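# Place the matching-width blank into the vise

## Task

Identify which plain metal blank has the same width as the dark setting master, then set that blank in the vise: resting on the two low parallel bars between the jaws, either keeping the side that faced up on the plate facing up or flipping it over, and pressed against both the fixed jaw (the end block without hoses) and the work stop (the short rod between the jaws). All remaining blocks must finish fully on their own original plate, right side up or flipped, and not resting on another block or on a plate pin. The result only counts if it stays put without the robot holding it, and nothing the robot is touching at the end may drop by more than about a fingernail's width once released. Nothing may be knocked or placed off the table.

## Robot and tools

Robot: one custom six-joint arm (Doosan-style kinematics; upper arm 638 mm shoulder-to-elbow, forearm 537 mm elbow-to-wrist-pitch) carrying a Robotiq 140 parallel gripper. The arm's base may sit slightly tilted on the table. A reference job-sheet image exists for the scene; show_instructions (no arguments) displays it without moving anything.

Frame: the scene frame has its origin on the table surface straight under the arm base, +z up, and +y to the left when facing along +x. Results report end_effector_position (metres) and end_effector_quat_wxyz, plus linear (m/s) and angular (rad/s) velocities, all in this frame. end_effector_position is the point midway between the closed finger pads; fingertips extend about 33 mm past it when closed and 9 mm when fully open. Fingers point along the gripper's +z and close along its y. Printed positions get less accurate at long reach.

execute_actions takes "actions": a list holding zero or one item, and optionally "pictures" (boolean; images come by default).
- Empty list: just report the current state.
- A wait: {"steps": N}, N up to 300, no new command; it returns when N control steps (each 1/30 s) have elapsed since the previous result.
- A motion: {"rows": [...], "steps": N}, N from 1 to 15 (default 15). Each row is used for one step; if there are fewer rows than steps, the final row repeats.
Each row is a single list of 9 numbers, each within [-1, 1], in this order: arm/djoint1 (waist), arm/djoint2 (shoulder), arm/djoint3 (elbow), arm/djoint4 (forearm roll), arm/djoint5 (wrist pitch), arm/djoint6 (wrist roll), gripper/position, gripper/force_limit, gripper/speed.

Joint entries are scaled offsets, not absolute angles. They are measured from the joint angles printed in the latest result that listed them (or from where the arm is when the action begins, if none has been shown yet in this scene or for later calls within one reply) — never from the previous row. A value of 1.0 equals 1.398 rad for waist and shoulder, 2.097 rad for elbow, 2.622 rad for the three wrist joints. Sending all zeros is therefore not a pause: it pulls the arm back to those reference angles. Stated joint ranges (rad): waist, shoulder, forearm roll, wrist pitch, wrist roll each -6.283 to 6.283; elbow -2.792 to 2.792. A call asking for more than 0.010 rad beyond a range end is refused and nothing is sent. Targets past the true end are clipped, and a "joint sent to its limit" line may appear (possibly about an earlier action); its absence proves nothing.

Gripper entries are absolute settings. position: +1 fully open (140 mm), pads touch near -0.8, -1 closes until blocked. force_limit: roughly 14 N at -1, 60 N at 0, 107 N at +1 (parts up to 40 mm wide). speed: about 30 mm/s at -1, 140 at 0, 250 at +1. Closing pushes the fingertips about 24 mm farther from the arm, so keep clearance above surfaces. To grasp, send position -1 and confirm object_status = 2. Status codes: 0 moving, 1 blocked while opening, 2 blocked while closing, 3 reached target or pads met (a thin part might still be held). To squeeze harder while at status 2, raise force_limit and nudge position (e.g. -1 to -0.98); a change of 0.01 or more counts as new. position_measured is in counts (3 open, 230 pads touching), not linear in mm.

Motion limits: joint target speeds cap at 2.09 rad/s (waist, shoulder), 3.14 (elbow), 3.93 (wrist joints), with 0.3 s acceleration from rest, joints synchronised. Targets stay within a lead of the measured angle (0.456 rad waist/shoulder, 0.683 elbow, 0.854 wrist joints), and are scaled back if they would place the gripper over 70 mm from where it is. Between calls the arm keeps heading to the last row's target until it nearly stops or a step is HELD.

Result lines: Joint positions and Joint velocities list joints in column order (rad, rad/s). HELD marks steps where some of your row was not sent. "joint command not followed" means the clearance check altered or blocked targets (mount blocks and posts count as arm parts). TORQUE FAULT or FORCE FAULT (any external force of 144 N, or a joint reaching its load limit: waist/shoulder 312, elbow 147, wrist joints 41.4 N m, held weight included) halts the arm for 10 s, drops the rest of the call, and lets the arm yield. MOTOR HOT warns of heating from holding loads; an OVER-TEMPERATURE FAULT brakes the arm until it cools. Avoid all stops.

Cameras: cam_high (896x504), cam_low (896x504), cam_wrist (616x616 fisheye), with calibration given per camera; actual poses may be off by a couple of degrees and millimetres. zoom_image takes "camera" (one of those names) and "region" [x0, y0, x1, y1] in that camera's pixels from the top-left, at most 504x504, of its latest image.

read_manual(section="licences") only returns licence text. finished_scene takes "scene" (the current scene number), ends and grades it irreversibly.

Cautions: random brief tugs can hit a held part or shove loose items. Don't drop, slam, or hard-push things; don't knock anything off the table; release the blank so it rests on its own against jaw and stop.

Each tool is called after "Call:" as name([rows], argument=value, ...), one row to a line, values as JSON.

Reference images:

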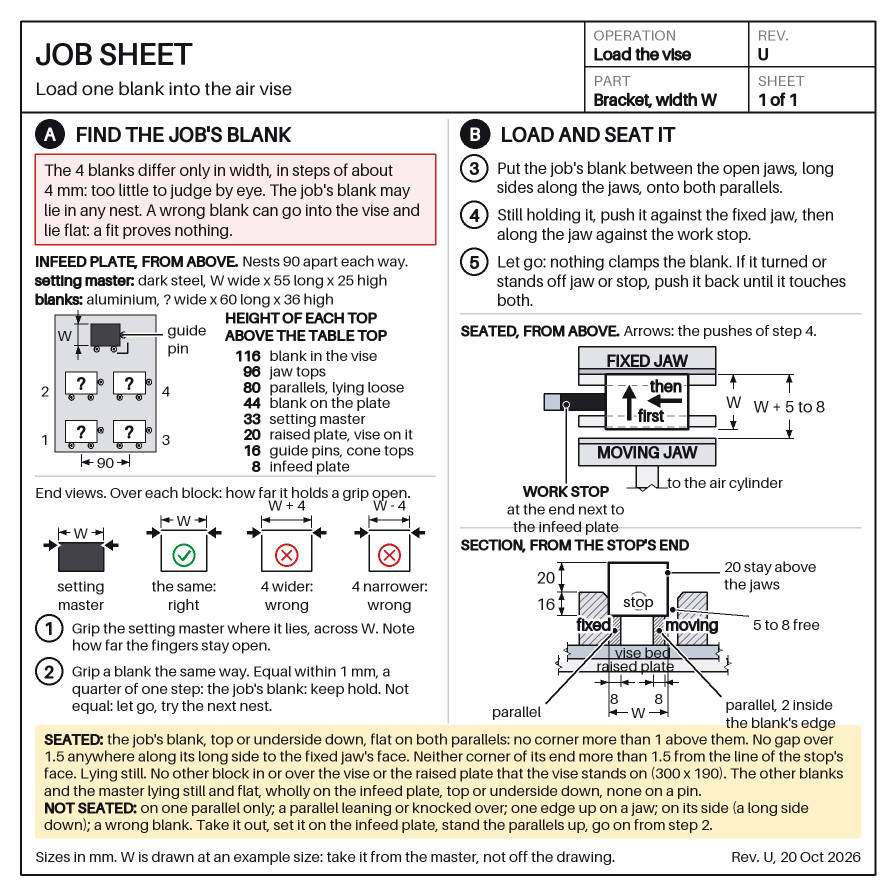

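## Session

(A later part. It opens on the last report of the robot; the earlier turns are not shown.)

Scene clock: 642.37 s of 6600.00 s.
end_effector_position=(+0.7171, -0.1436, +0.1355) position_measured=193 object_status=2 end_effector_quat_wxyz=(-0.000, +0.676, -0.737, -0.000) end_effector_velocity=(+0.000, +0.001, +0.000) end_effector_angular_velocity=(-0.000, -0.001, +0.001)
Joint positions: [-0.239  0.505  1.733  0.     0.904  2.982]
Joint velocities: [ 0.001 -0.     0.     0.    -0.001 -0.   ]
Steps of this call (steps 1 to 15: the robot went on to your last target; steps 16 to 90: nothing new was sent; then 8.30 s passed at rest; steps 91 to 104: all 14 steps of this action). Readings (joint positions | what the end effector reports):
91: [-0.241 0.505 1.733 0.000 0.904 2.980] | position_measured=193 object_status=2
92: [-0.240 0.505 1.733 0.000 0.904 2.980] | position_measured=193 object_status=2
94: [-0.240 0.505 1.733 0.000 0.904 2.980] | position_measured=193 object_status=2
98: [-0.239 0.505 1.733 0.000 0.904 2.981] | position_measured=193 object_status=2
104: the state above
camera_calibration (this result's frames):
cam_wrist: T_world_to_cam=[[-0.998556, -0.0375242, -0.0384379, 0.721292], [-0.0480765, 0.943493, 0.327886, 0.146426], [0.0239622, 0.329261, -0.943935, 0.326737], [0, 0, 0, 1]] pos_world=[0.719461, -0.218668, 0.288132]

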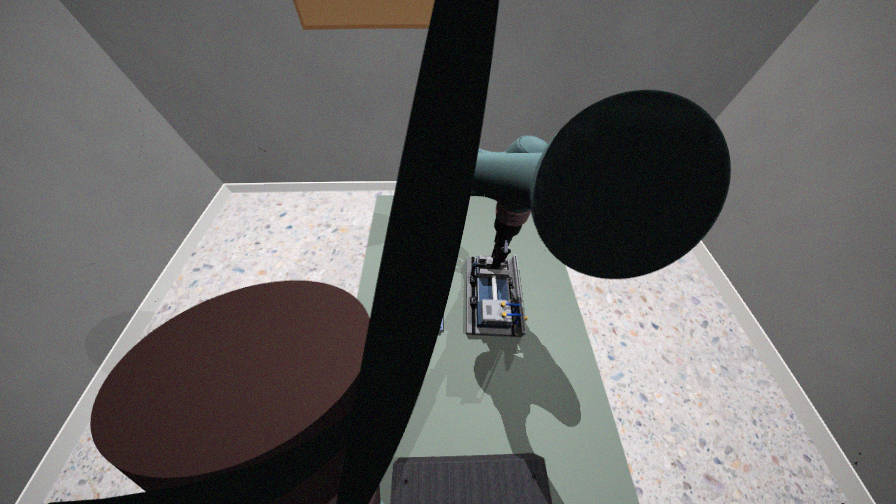

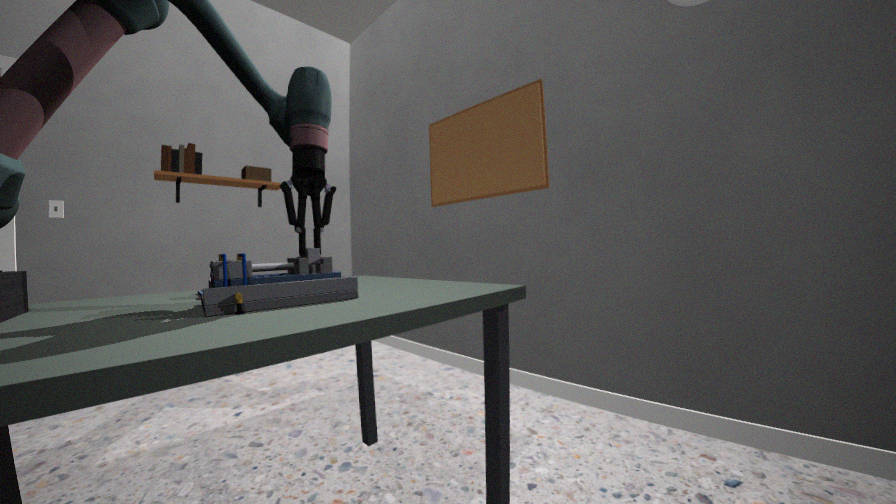

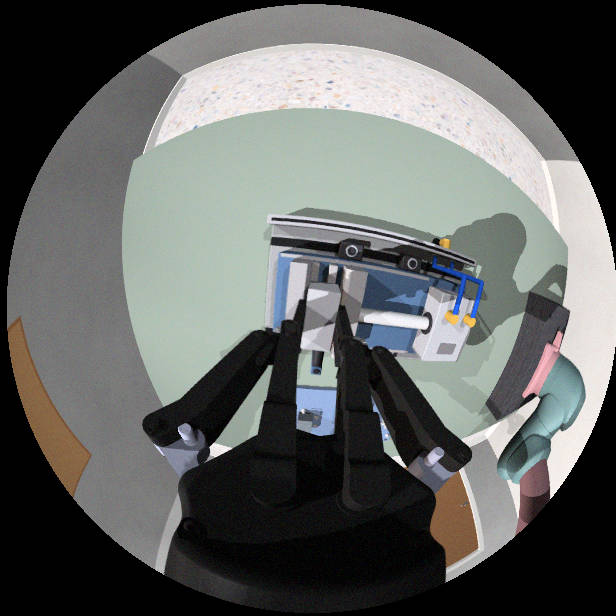

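Call:
execute_actions([
  {"rows": [[0.00012,-0.00001,0.00001,0,0.0,0.00006,-0.98,0.4,-0.6],[0.00024,-0.00002,0.00003,0,-0.00001,0.00013,-0.98,0.4,-0.6],[0.00036,-0.00004,0.00004,0,-0.00001,0.00019,-0.98,0.4,-0.6],[0.00048,-0.00005,0.00006,0,-0.00002,0.00026,-0.98,0.4,-0.6],[0.0006,-0.00006,0.00007,0,-0.00002,0.00032,-0.98,0.4,-0.6],[0.00072,-0.00007,0.00009,0,-0.00003,0.00038,-0.98,0.4,-0.6],[0.00084,-0.00009,0.0001,0,-0.00003,0.00045,-0.98,0.4,-0.6],[0.00096,-0.0001,0.00012,0,-0.00004,0.00051,-0.98,0.4,-0.6]], "steps": 14},
])

Call:
zoom_image(camera="cam_wrist", region=[290, 255, 360, 315])

Scene clock: 659.90 s of 6600.00 s.
end_effector_position=(+0.7171, -0.1427, +0.1355) position_measured=193 object_status=2 end_effector_quat_wxyz=(-0.000, +0.676, -0.737, -0.000) end_effector_velocity=(+0.000, -0.000, +0.001) end_effector_angular_velocity=(-0.000, -0.001, +0.000)
Joint positions: [-0.237  0.505  1.733  0.     0.904  2.983]
Joint velocities: [ 0.    -0.001 -0.     0.     0.    -0.   ]
Steps of this call (steps 1 to 15: the robot went on to your last target; steps 16 to 90: nothing new was sent; then 14.07 s passed at rest; steps 91 to 104: all 14 steps of this action). Readings (joint positions | what the end effector reports):
91: [-0.239 0.505 1.733 0.000 0.904 2.982] | position_measured=193 object_status=2
92: [-0.239 0.505 1.733 0.000 0.904 2.982] | position_measured=193 object_status=2
94: [-0.238 0.505 1.733 0.000 0.904 2.982] | position_measured=193 object_status=2
98: [-0.238 0.505 1.733 0.000 0.904 2.983] | position_measured=193 object_status=2
104: the state above
camera_calibration (this result's frames):
cam_wrist: T_world_to_cam=[[-0.998555, -0.0375595, -0.0384422, 0.721412], [-0.0481103, 0.943505, 0.327847, 0.145543], [0.0239566, 0.329223, -0.943948, 0.326418], [0, 0, 0, 1]] pos_world=[0.719552, -0.217689, 0.288139]

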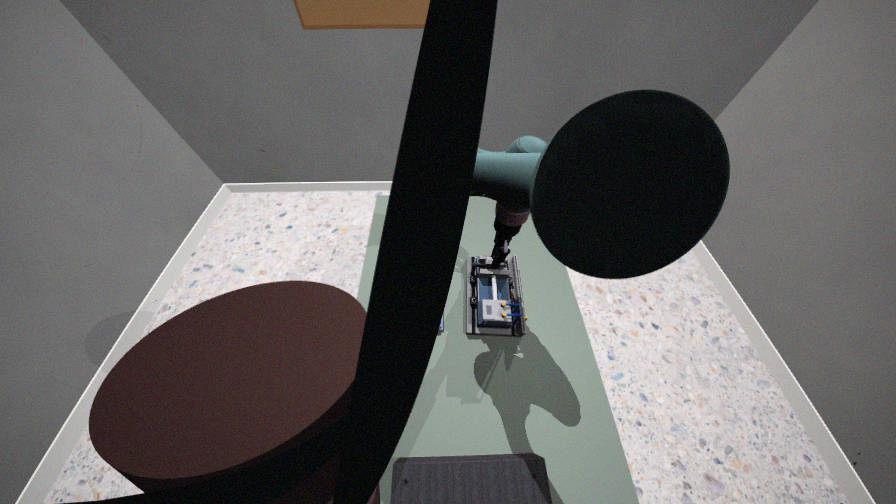

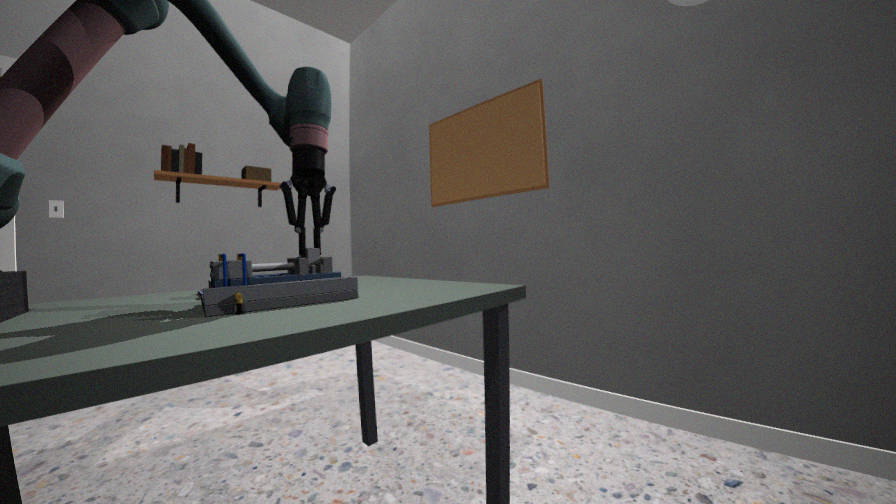

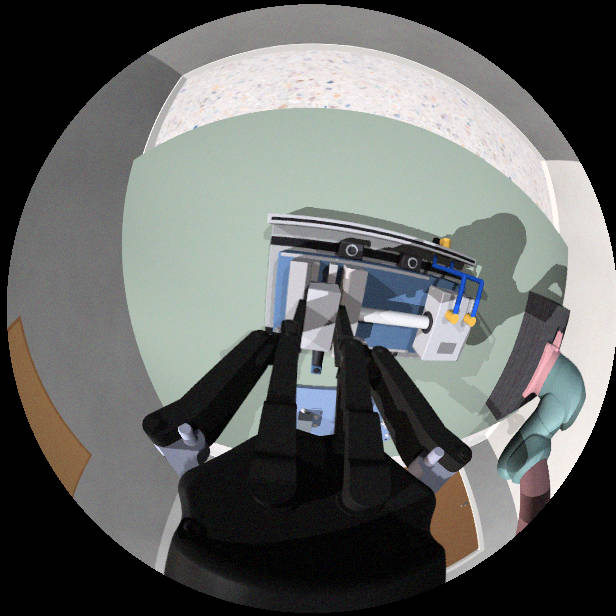

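Region (290, 255, 360, 315) of cam_wrist's 616x616 image, scaled by 7.200, with more detail than that image has; it fills the top 432 rows of this view, and the rest is white.

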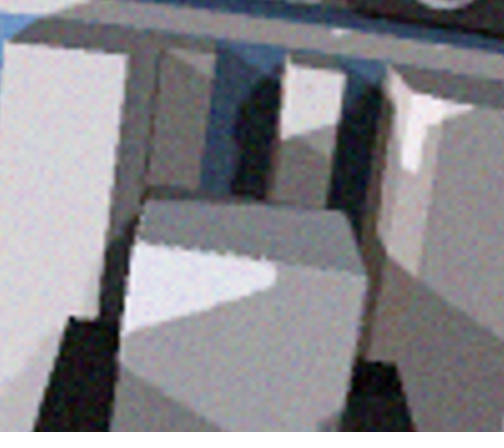

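Call:
execute_actions([
  {"rows": [[0.00012,-0.00001,0.00001,0,0.0,0.00006,-0.98,0.4,-0.6],[0.00024,-0.00002,0.00003,0,-0.00001,0.00013,-0.98,0.4,-0.6],[0.00036,-0.00004,0.00004,0,-0.00001,0.00019,-0.98,0.4,-0.6],[0.00048,-0.00005,0.00006,0,-0.00002,0.00026,-0.98,0.4,-0.6],[0.0006,-0.00006,0.00007,0,-0.00002,0.00032,-0.98,0.4,-0.6],[0.00072,-0.00007,0.00009,0,-0.00003,0.00038,-0.98,0.4,-0.6],[0.00084,-0.00009,0.0001,0,-0.00003,0.00045,-0.98,0.4,-0.6],[0.00096,-0.0001,0.00012,0,-0.00004,0.00051,-0.98,0.4,-0.6]], "steps": 14},
])

Call:
zoom_image(camera="cam_wrist", region=[290, 255, 360, 315])

Scene clock: 672.70 s of 6600.00 s.
end_effector_position=(+0.7172, -0.1418, +0.1356) position_measured=193 object_status=2 end_effector_quat_wxyz=(-0.000, +0.676, -0.737, -0.000) end_effector_velocity=(-0.000, +0.001, -0.000) end_effector_angular_velocity=(+0.000, +0.001, +0.000)
Joint positions: [-0.236  0.505  1.734  0.     0.904  2.984]
Joint velocities: [ 0.001 -0.     0.001 -0.     0.001  0.   ]
Steps of this call (steps 1 to 15: the robot went on to your last target; steps 16 to 90: nothing new was sent; then 9.33 s passed at rest; steps 91 to 104: all 14 steps of this action). Readings (joint positions | what the end effector reports):
91: [-0.237 0.505 1.733 0.000 0.904 2.983] | position_measured=193 object_status=2
92: [-0.237 0.505 1.733 0.000 0.904 2.983] | position_measured=193 object_status=2
94: [-0.237 0.505 1.733 0.000 0.904 2.983] | position_measured=193 object_status=2
98: [-0.236 0.505 1.734 0.000 0.904 2.984] | position_measured=193 object_status=2
104: the state above
camera_calibration (this result's frames):
cam_wrist: T_world_to_cam=[[-0.998551, -0.0376374, -0.0384706, 0.721529], [-0.0481894, 0.943554, 0.327695, 0.144774], [0.0239655, 0.329074, -0.944, 0.326133], [0, 0, 0, 1]] pos_world=[0.719643, -0.216768, 0.288186]

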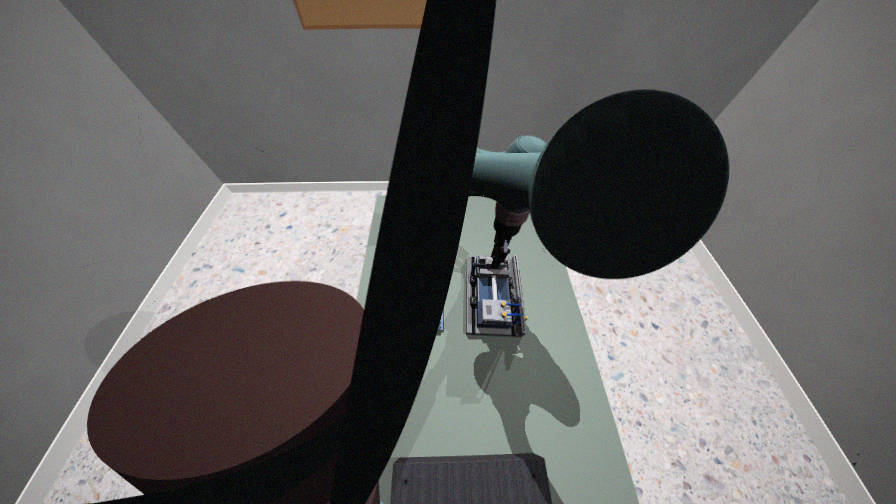

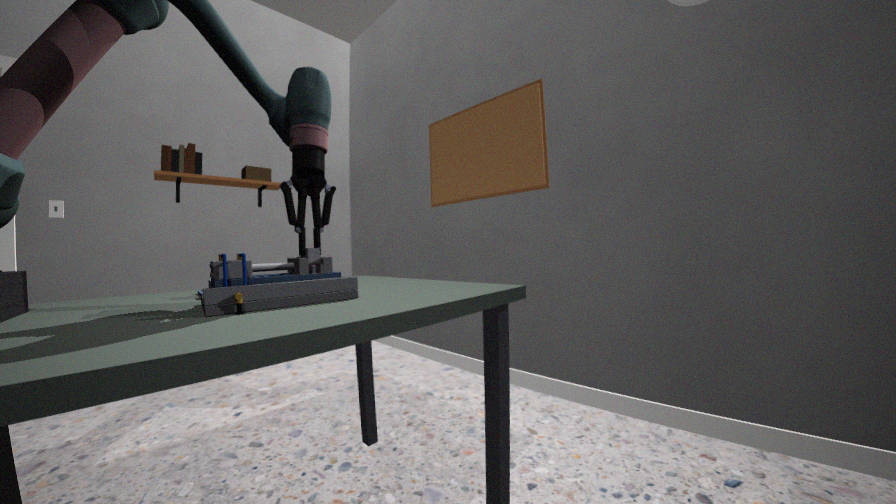

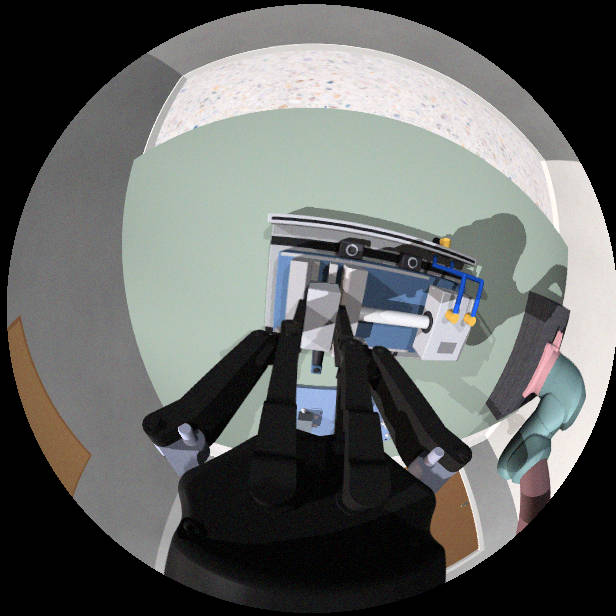

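Region (290, 255, 360, 315) of cam_wrist's 616x616 image, scaled by 7.200, with more detail than that image has; it fills the top 432 rows of this view, and the rest is white.

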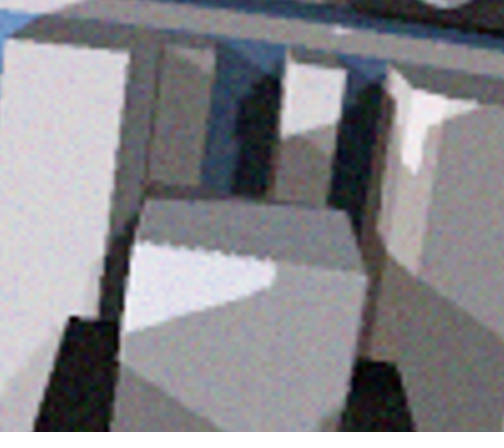

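Call:
execute_actions([
  {"rows": [[-0.0001,0.0001,-0.00011,0,0.00004,-0.00005,-0.98,0.4,-0.6],[-0.0002,0.0002,-0.00022,0,0.00007,-0.0001,-0.98,0.4,-0.6],[-0.00028,0.0003,-0.00034,0,0.00011,-0.00015,-0.98,0.4,-0.6],[-0.00028,0.0004,-0.00045,0,0.00015,-0.00015,-0.98,0.4,-0.6],[-0.00028,0.0005,-0.00056,0,0.00019,-0.00015,-0.98,0.4,-0.6],[-0.00028,0.00058,-0.00067,0,0.00023,-0.00015,-0.98,0.4,-0.6]], "steps": 13},
])

Call:
zoom_image(camera="cam_wrist", region=[290, 255, 360, 315])

Call:
zoom_image(camera="cam_low", region=[285, 240, 340, 280])

Scene clock: 685.23 s of 6600.00 s.
end_effector_position=(+0.7176, -0.1421, +0.1354) position_measured=193 object_status=2 end_effector_quat_wxyz=(+0.000, +0.676, -0.737, -0.000) end_effector_velocity=(+0.002, -0.000, +0.001) end_effector_angular_velocity=(-0.001, -0.003, -0.000)
Joint positions: [-0.236  0.505  1.732  0.     0.904  2.984]
Joint velocities: [ 0.     0.    -0.003 -0.    -0.     0.001]
Steps of this call (steps 1 to 15: the robot went on to your last target; steps 16 to 90: nothing new was sent; then 9.10 s passed at rest; steps 91 to 103: all 13 steps of this action). Readings (joint positions | what the end effector reports):
91: [-0.236 0.505 1.734 0.000 0.904 2.984] | position_measured=193 object_status=2
92: [-0.236 0.505 1.734 0.000 0.904 2.984] | position_measured=193 object_status=2
94: [-0.236 0.505 1.734 0.000 0.904 2.984] | position_measured=193 object_status=2
98: [-0.236 0.505 1.733 0.000 0.904 2.984] | position_measured=193 object_status=2
103: the state above
camera_calibration (this result's frames):
cam_wrist: T_world_to_cam=[[-0.998568, -0.0375503, -0.0380957, 0.721879], [-0.0479899, 0.943477, 0.327946, 0.144944], [0.023628, 0.329304, -0.943928, 0.326373], [0, 0, 0, 1]] pos_world=[0.72009, -0.217121, 0.288039]

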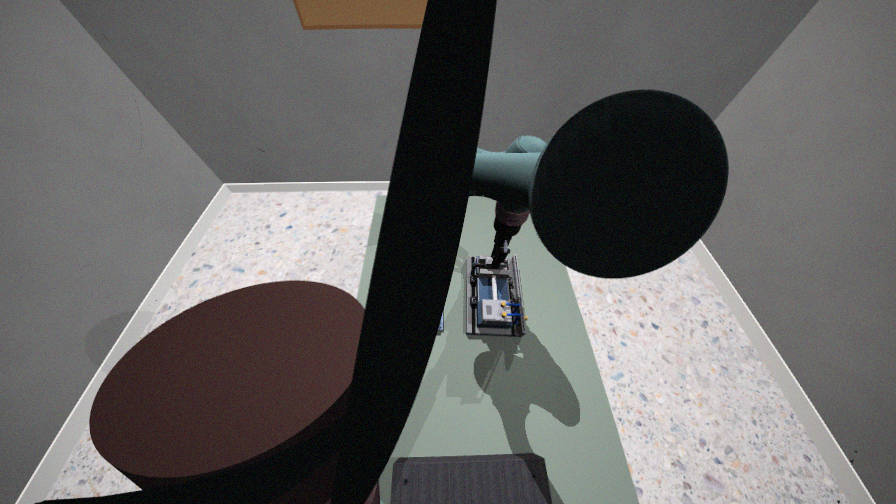

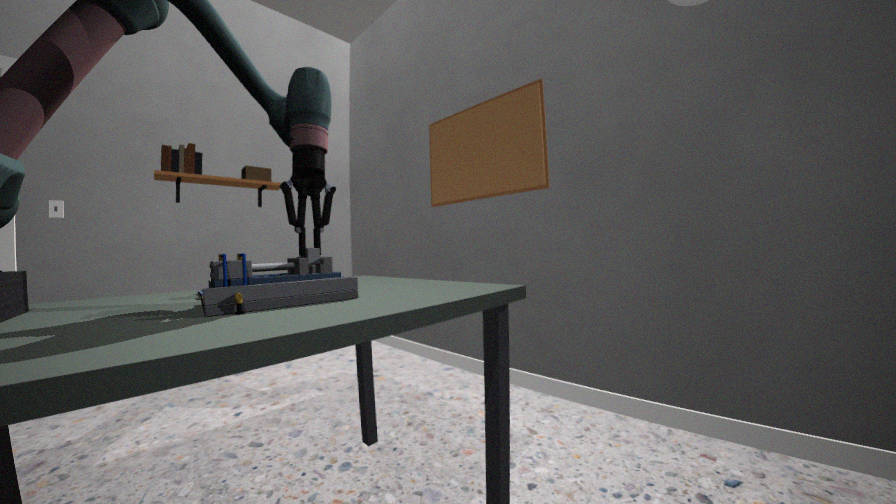

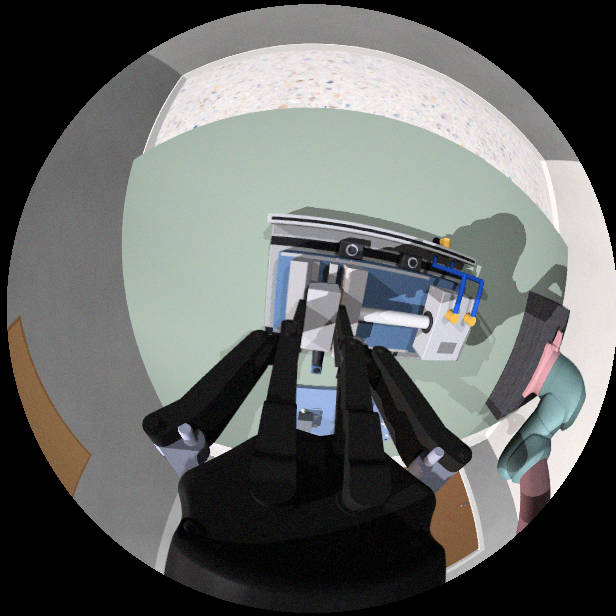

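Region (290, 255, 360, 315) of cam_wrist's 616x616 image, scaled by 7.200, with more detail than that image has; it fills the top 432 rows of this view, and the rest is white.

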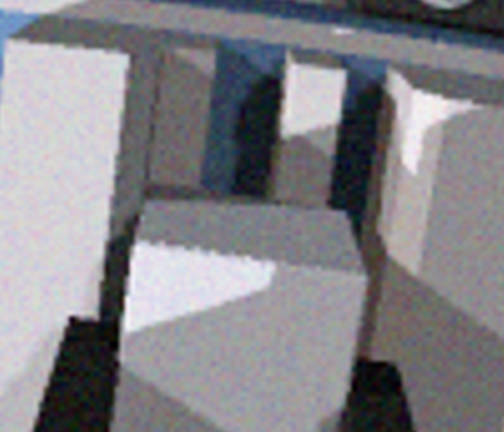

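Region (285, 240, 340, 280) of cam_low's 896x504 image, scaled by 9.164, with more detail than that image has; it fills the top 367 rows of this view, and the rest is white.

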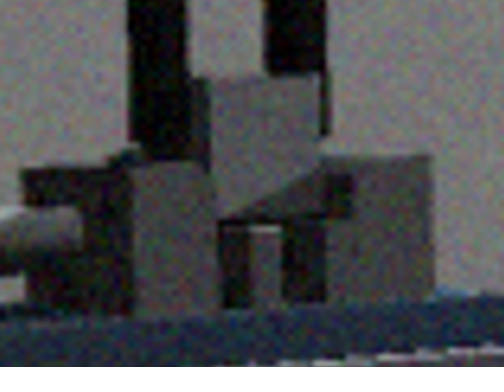

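Call:
execute_actions([
  {"rows": [[0,0.00014,0.00006,0,-0.00013,0,-0.98,0.4,-0.6],[0,0.00028,0.00013,0,-0.00025,0,-0.98,0.4,-0.6],[0,0.00042,0.00019,0,-0.00038,0,-0.98,0.4,-0.6],[0,0.00056,0.00026,0,-0.0005,0,-0.98,0.4,-0.6],[0,0.0007,0.00032,0,-0.00063,0,-0.98,0.4,-0.6],[0,0.00084,0.00038,0,-0.00076,0,-0.98,0.4,-0.6],[0,0.00098,0.00045,0,-0.00088,0,-0.98,0.4,-0.6],[0,0.00112,0.00051,0,-0.00101,0,-0.98,0.4,-0.6],[0,0.001265,0.000574,0,-0.001134,0,-0.98,0.4,-0.6]], "steps": 15},
])

Call:
zoom_image(camera="cam_low", region=[285, 240, 340, 280])

Call:
zoom_image(camera="cam_wrist", region=[290, 255, 360, 315])

Scene clock: 710.30 s of 6600.00 s.
end_effector_position=(+0.7177, -0.1421, +0.1337) position_measured=193 object_status=2 end_effector_quat_wxyz=(-0.000, +0.676, -0.737, -0.000) end_effector_velocity=(-0.000, +0.000, -0.000) end_effector_angular_velocity=(+0.001, +0.000, -0.001)
Joint positions: [-0.236  0.507  1.734  0.     0.901  2.984]
Joint velocities: [-0.    -0.     0.     0.001  0.     0.   ]
Steps of this call (steps 1 to 15: the robot went on to your last target; steps 16 to 90: nothing new was sent; then 21.57 s passed at rest; steps 91 to 105: all 15 steps of this action). Readings (joint positions | what the end effector reports):
91: [-0.236 0.505 1.732 0.000 0.904 2.984] | position_measured=193 object_status=2
92: [-0.236 0.505 1.732 0.000 0.904 2.984] | position_measured=193 object_status=2
94: [-0.236 0.506 1.732 0.000 0.904 2.984] | position_measured=193 object_status=2
98: [-0.236 0.506 1.733 0.000 0.902 2.984] | position_measured=193 object_status=2
105: the state above
camera_calibration (this result's frames):
cam_wrist: T_world_to_cam=[[-0.99856, -0.0375668, -0.0382938, 0.721921], [-0.0480678, 0.943513, 0.327831, 0.145649], [0.0238152, 0.3292, -0.94396, 0.324639], [0, 0, 0, 1]] pos_world=[0.720151, -0.217172, 0.286343]

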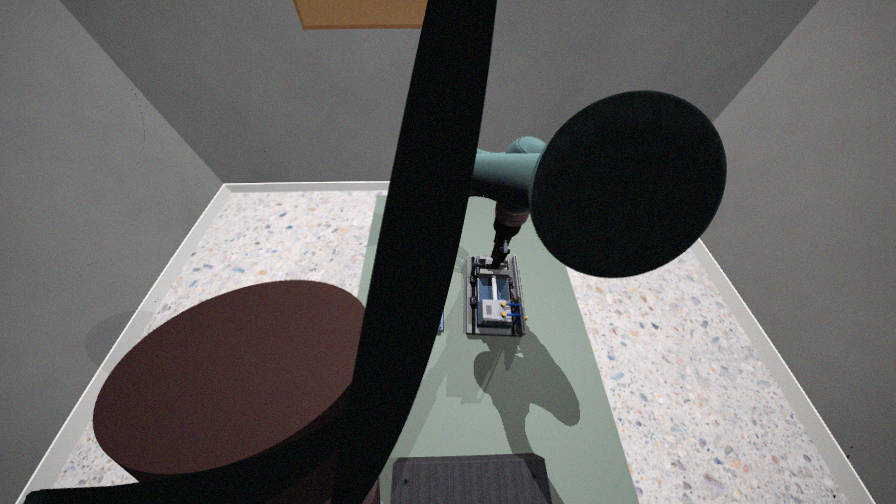

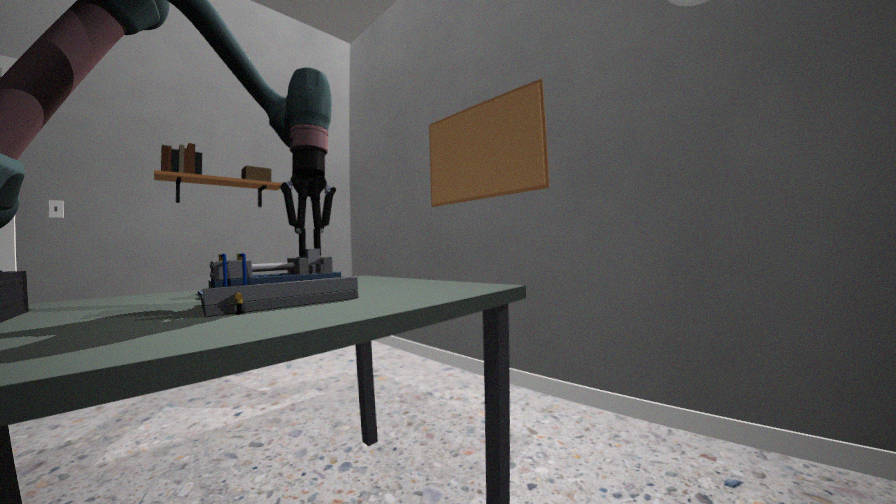

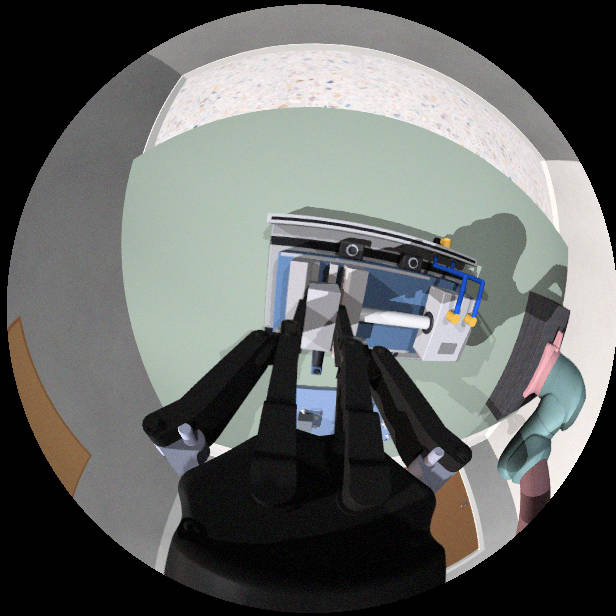

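Region (285, 240, 340, 280) of cam_low's 896x504 image, scaled by 9.164, with more detail than that image has; it fills the top 367 rows of this view, and the rest is white.

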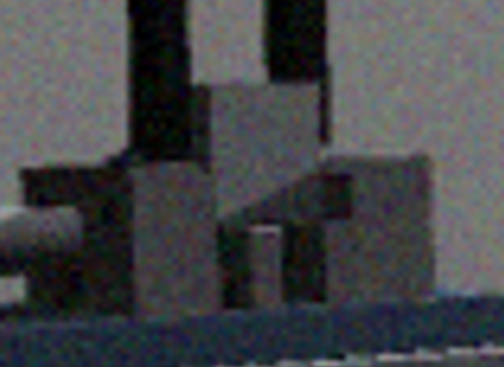

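Region (290, 255, 360, 315) of cam_wrist's 616x616 image, scaled by 7.200, with more detail than that image has; it fills the top 432 rows of this view, and the rest is white.

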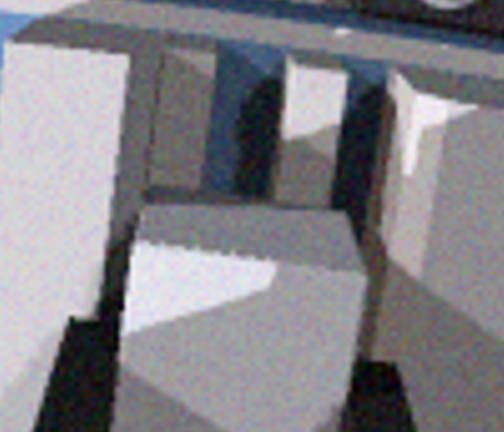

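Call:
execute_actions([
  {"rows": [[0,0,0,0,0,0,-0.3,0.4,-0.8]], "steps": 13},
], pictures=false)

Call:
execute_actions([
  {"rows": [[0,-0.004,-0.002,0,0.0037,0,-0.3,0.4,-0.8],[0,-0.009,-0.0045,0,0.0084,0,-0.3,0.4,-0.8],[0,-0.015,-0.0075,0,0.014,0,-0.3,0.4,-0.8],[0,-0.021,-0.0105,0,0.0196,0,-0.3,0.4,-0.8],[0.005,-0.027,-0.0135,0,0.0252,0.0027,-0.3,0.4,-0.8],[0.015,-0.032,-0.016,0,0.0299,0.008,-0.3,0.4,-0.8],[0.03,-0.036,-0.018,0,0.0336,0.016,-0.3,0.4,-0.8],[0.045,-0.04,-0.02,0,0.0373,0.024,-0.3,0.4,-0.8],[0.06,-0.043,-0.0205,0,0.0393,0.032,-0.3,0.4,-0.8],[0.072,-0.045,-0.021,0,0.0408,0.0384,-0.3,0.4,-0.8]], "steps": 15},
], pictures=false)

Call:
execute_actions([
  {"steps": 8},
])

Scene clock: 721.30 s of 6600.00 s.
end_effector_position=(+0.7176, -0.1421, +0.1336) position_measured=167 object_status=0 end_effector_quat_wxyz=(+0.000, +0.676, -0.737, -0.000) end_effector_velocity=(-0.000, -0.001, +0.001) end_effector_angular_velocity=(-0.001, -0.001, -0.001)
Joint positions: [-0.236  0.507  1.734  0.     0.901  2.984]
Joint velocities: [-0.001 -0.002  0.    -0.     0.     0.   ]
Steps of this call (steps 1 to 15: the robot went on to your last target; steps 16 to 90: nothing new was sent; then 7.57 s passed at rest; steps 91 to 103: all 13 steps of this action). Readings (joint positions | what the end effector reports):
91: [-0.236 0.507 1.734 0.000 0.901 2.984] | position_measured=193 object_status=0
92: [-0.236 0.507 1.734 0.000 0.901 2.984] | position_measured=193 object_status=0
94: [-0.236 0.507 1.734 0.001 0.901 2.984] | position_measured=186 object_status=0
98: [-0.236 0.507 1.734 0.001 0.901 2.984] | position_measured=175 object_status=0
103: the state above

Scene clock: 721.80 s of 6600.00 s.
end_effector_position=(+0.7258, -0.0694, +0.1987) position_measured=167 object_status=3 end_effector_quat_wxyz=(+0.000, +0.676, -0.737, -0.000) end_effector_velocity=(-0.001, +0.009, -0.001) end_effector_angular_velocity=(+0.001, +0.008, -0.012)
Joint positions: [-0.136  0.445  1.69   0.     1.008  3.084]
Joint velocities: [ 0.013  0.002 -0.001 -0.     0.007  0.025]
Steps of this call (steps 1 to 15: all 15 steps of this action). Readings (joint positions | what the end effector reports):
1: [-0.236 0.507 1.734 0.000 0.901 2.984] | position_measured=167 object_status=0
2: [-0.236 0.505 1.733 0.000 0.905 2.984] | position_measured=167 object_status=0
4: [-0.236 0.496 1.725 0.000 0.922 2.984] | position_measured=167 object_status=3
8: [-0.219 0.467 1.704 0.000 0.971 3.001] | position_measured=167 object_status=3
15: the state above

Scene clock: 722.07 s of 6600.00 s.
end_effector_position=(+0.7258, -0.0689, +0.1988) position_measured=167 object_status=3 end_effector_quat_wxyz=(+0.000, +0.676, -0.737, -0.000) end_effector_velocity=(+0.000, +0.001, -0.001) end_effector_angular_velocity=(+0.000, +0.000, +0.001)
Joint positions: [-0.136  0.444  1.69   0.     1.008  3.085]
Joint velocities: [ 0.001  0.001 -0.     0.    -0.     0.   ]
Steps of this call (steps 1 to 8: the robot went on to your last target). Readings (joint positions | what the end effector reports):
1: [-0.136 0.445 1.690 0.000 1.008 3.084] | position_measured=167 object_status=3
2: [-0.136 0.445 1.690 0.000 1.008 3.084] | position_measured=167 object_status=3
4: [-0.136 0.445 1.690 0.000 1.008 3.085] | position_measured=167 object_status=3
8: the state above
camera_calibration (this result's frames):
cam_wrist: T_world_to_cam=[[-0.998569, -0.0375952, -0.038039, 0.735208], [-0.0480116, 0.943504, 0.327865, 0.0555828], [0.0235638, 0.329222, -0.943959, 0.361924], [0, 0, 0, 1]] pos_world=[0.728297, -0.143955, 0.351384]

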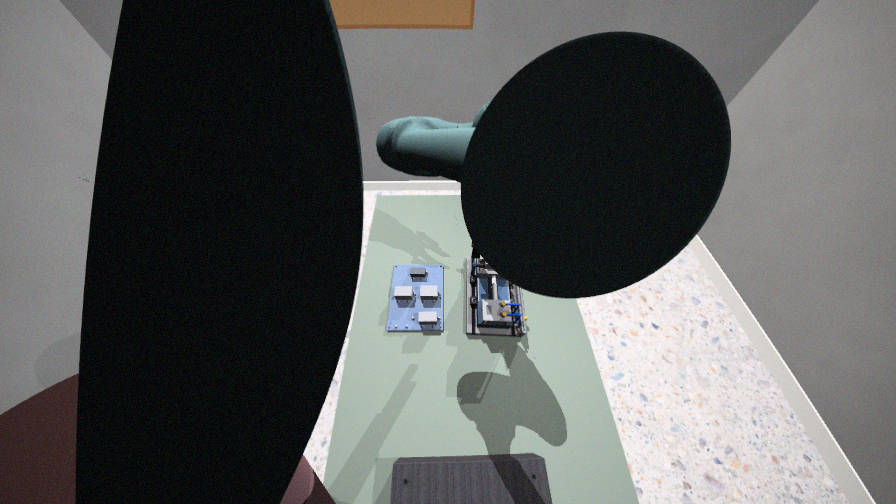

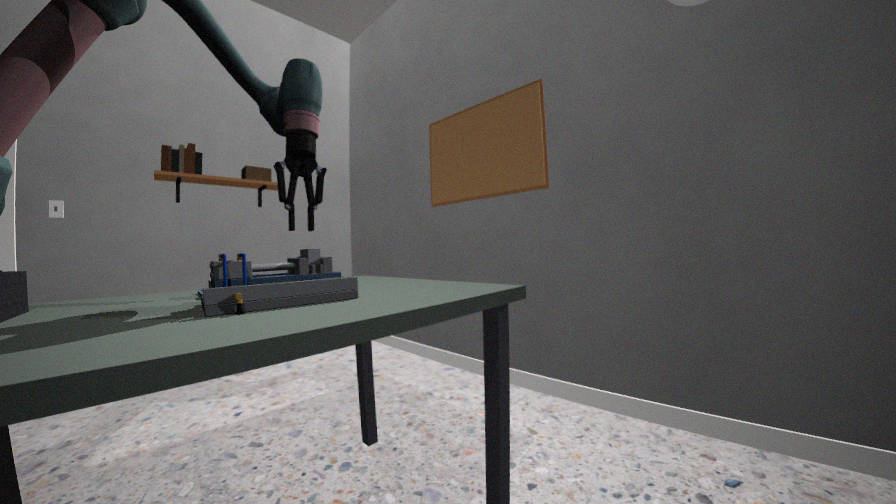

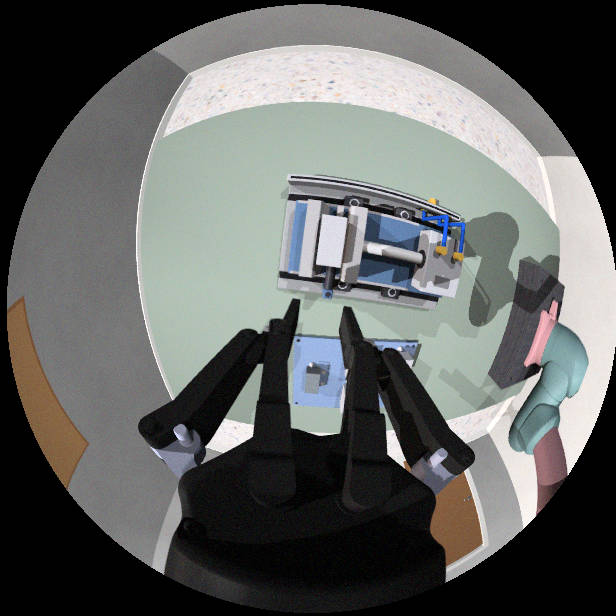

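Call:
zoom_image(camera="cam_wrist", region=[285, 195, 385, 305])

Call:
zoom_image(camera="cam_low", region=[285, 240, 340, 280])

Call:
zoom_image(camera="cam_high", region=[380, 255, 460, 340])

Region (285, 195, 385, 305) of cam_wrist's 616x616 image, scaled by 4.582, with more detail than that image has; it fills the left 458 columns of this view, and the rest is white.

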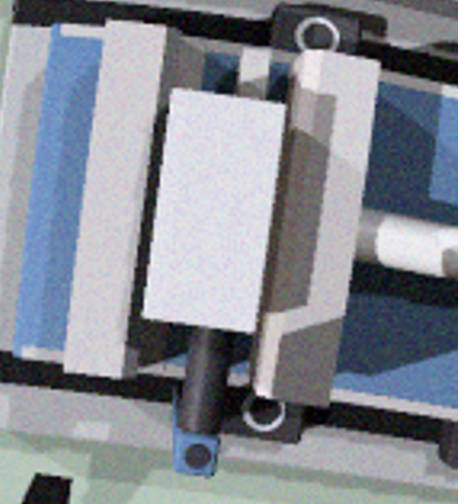

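Region (285, 240, 340, 280) of cam_low's 896x504 image, scaled by 9.164, with more detail than that image has; it fills the top 367 rows of this view, and the rest is white.

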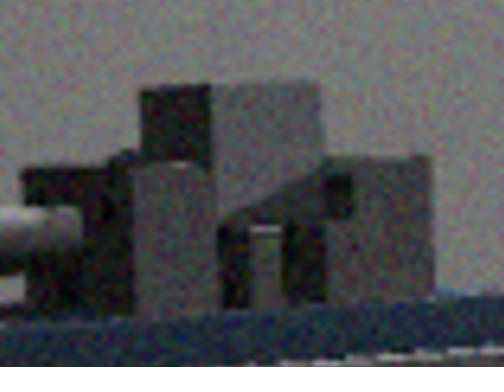

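Region (380, 255, 460, 340) of cam_high's 896x504 image, scaled by 5.929, with more detail than that image has; it fills the left 474 columns of this view, and the rest is white.

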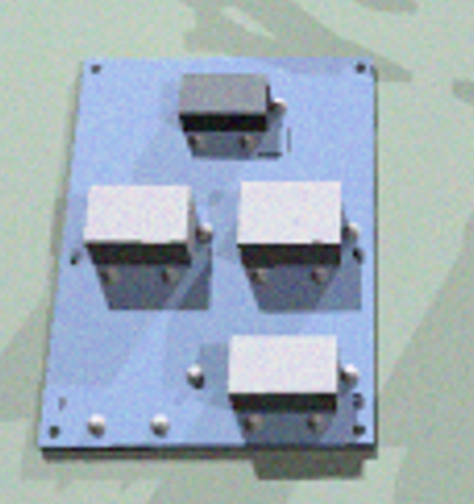

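Call:
finished_scene(scene=1)

The scene is finished: the task was done.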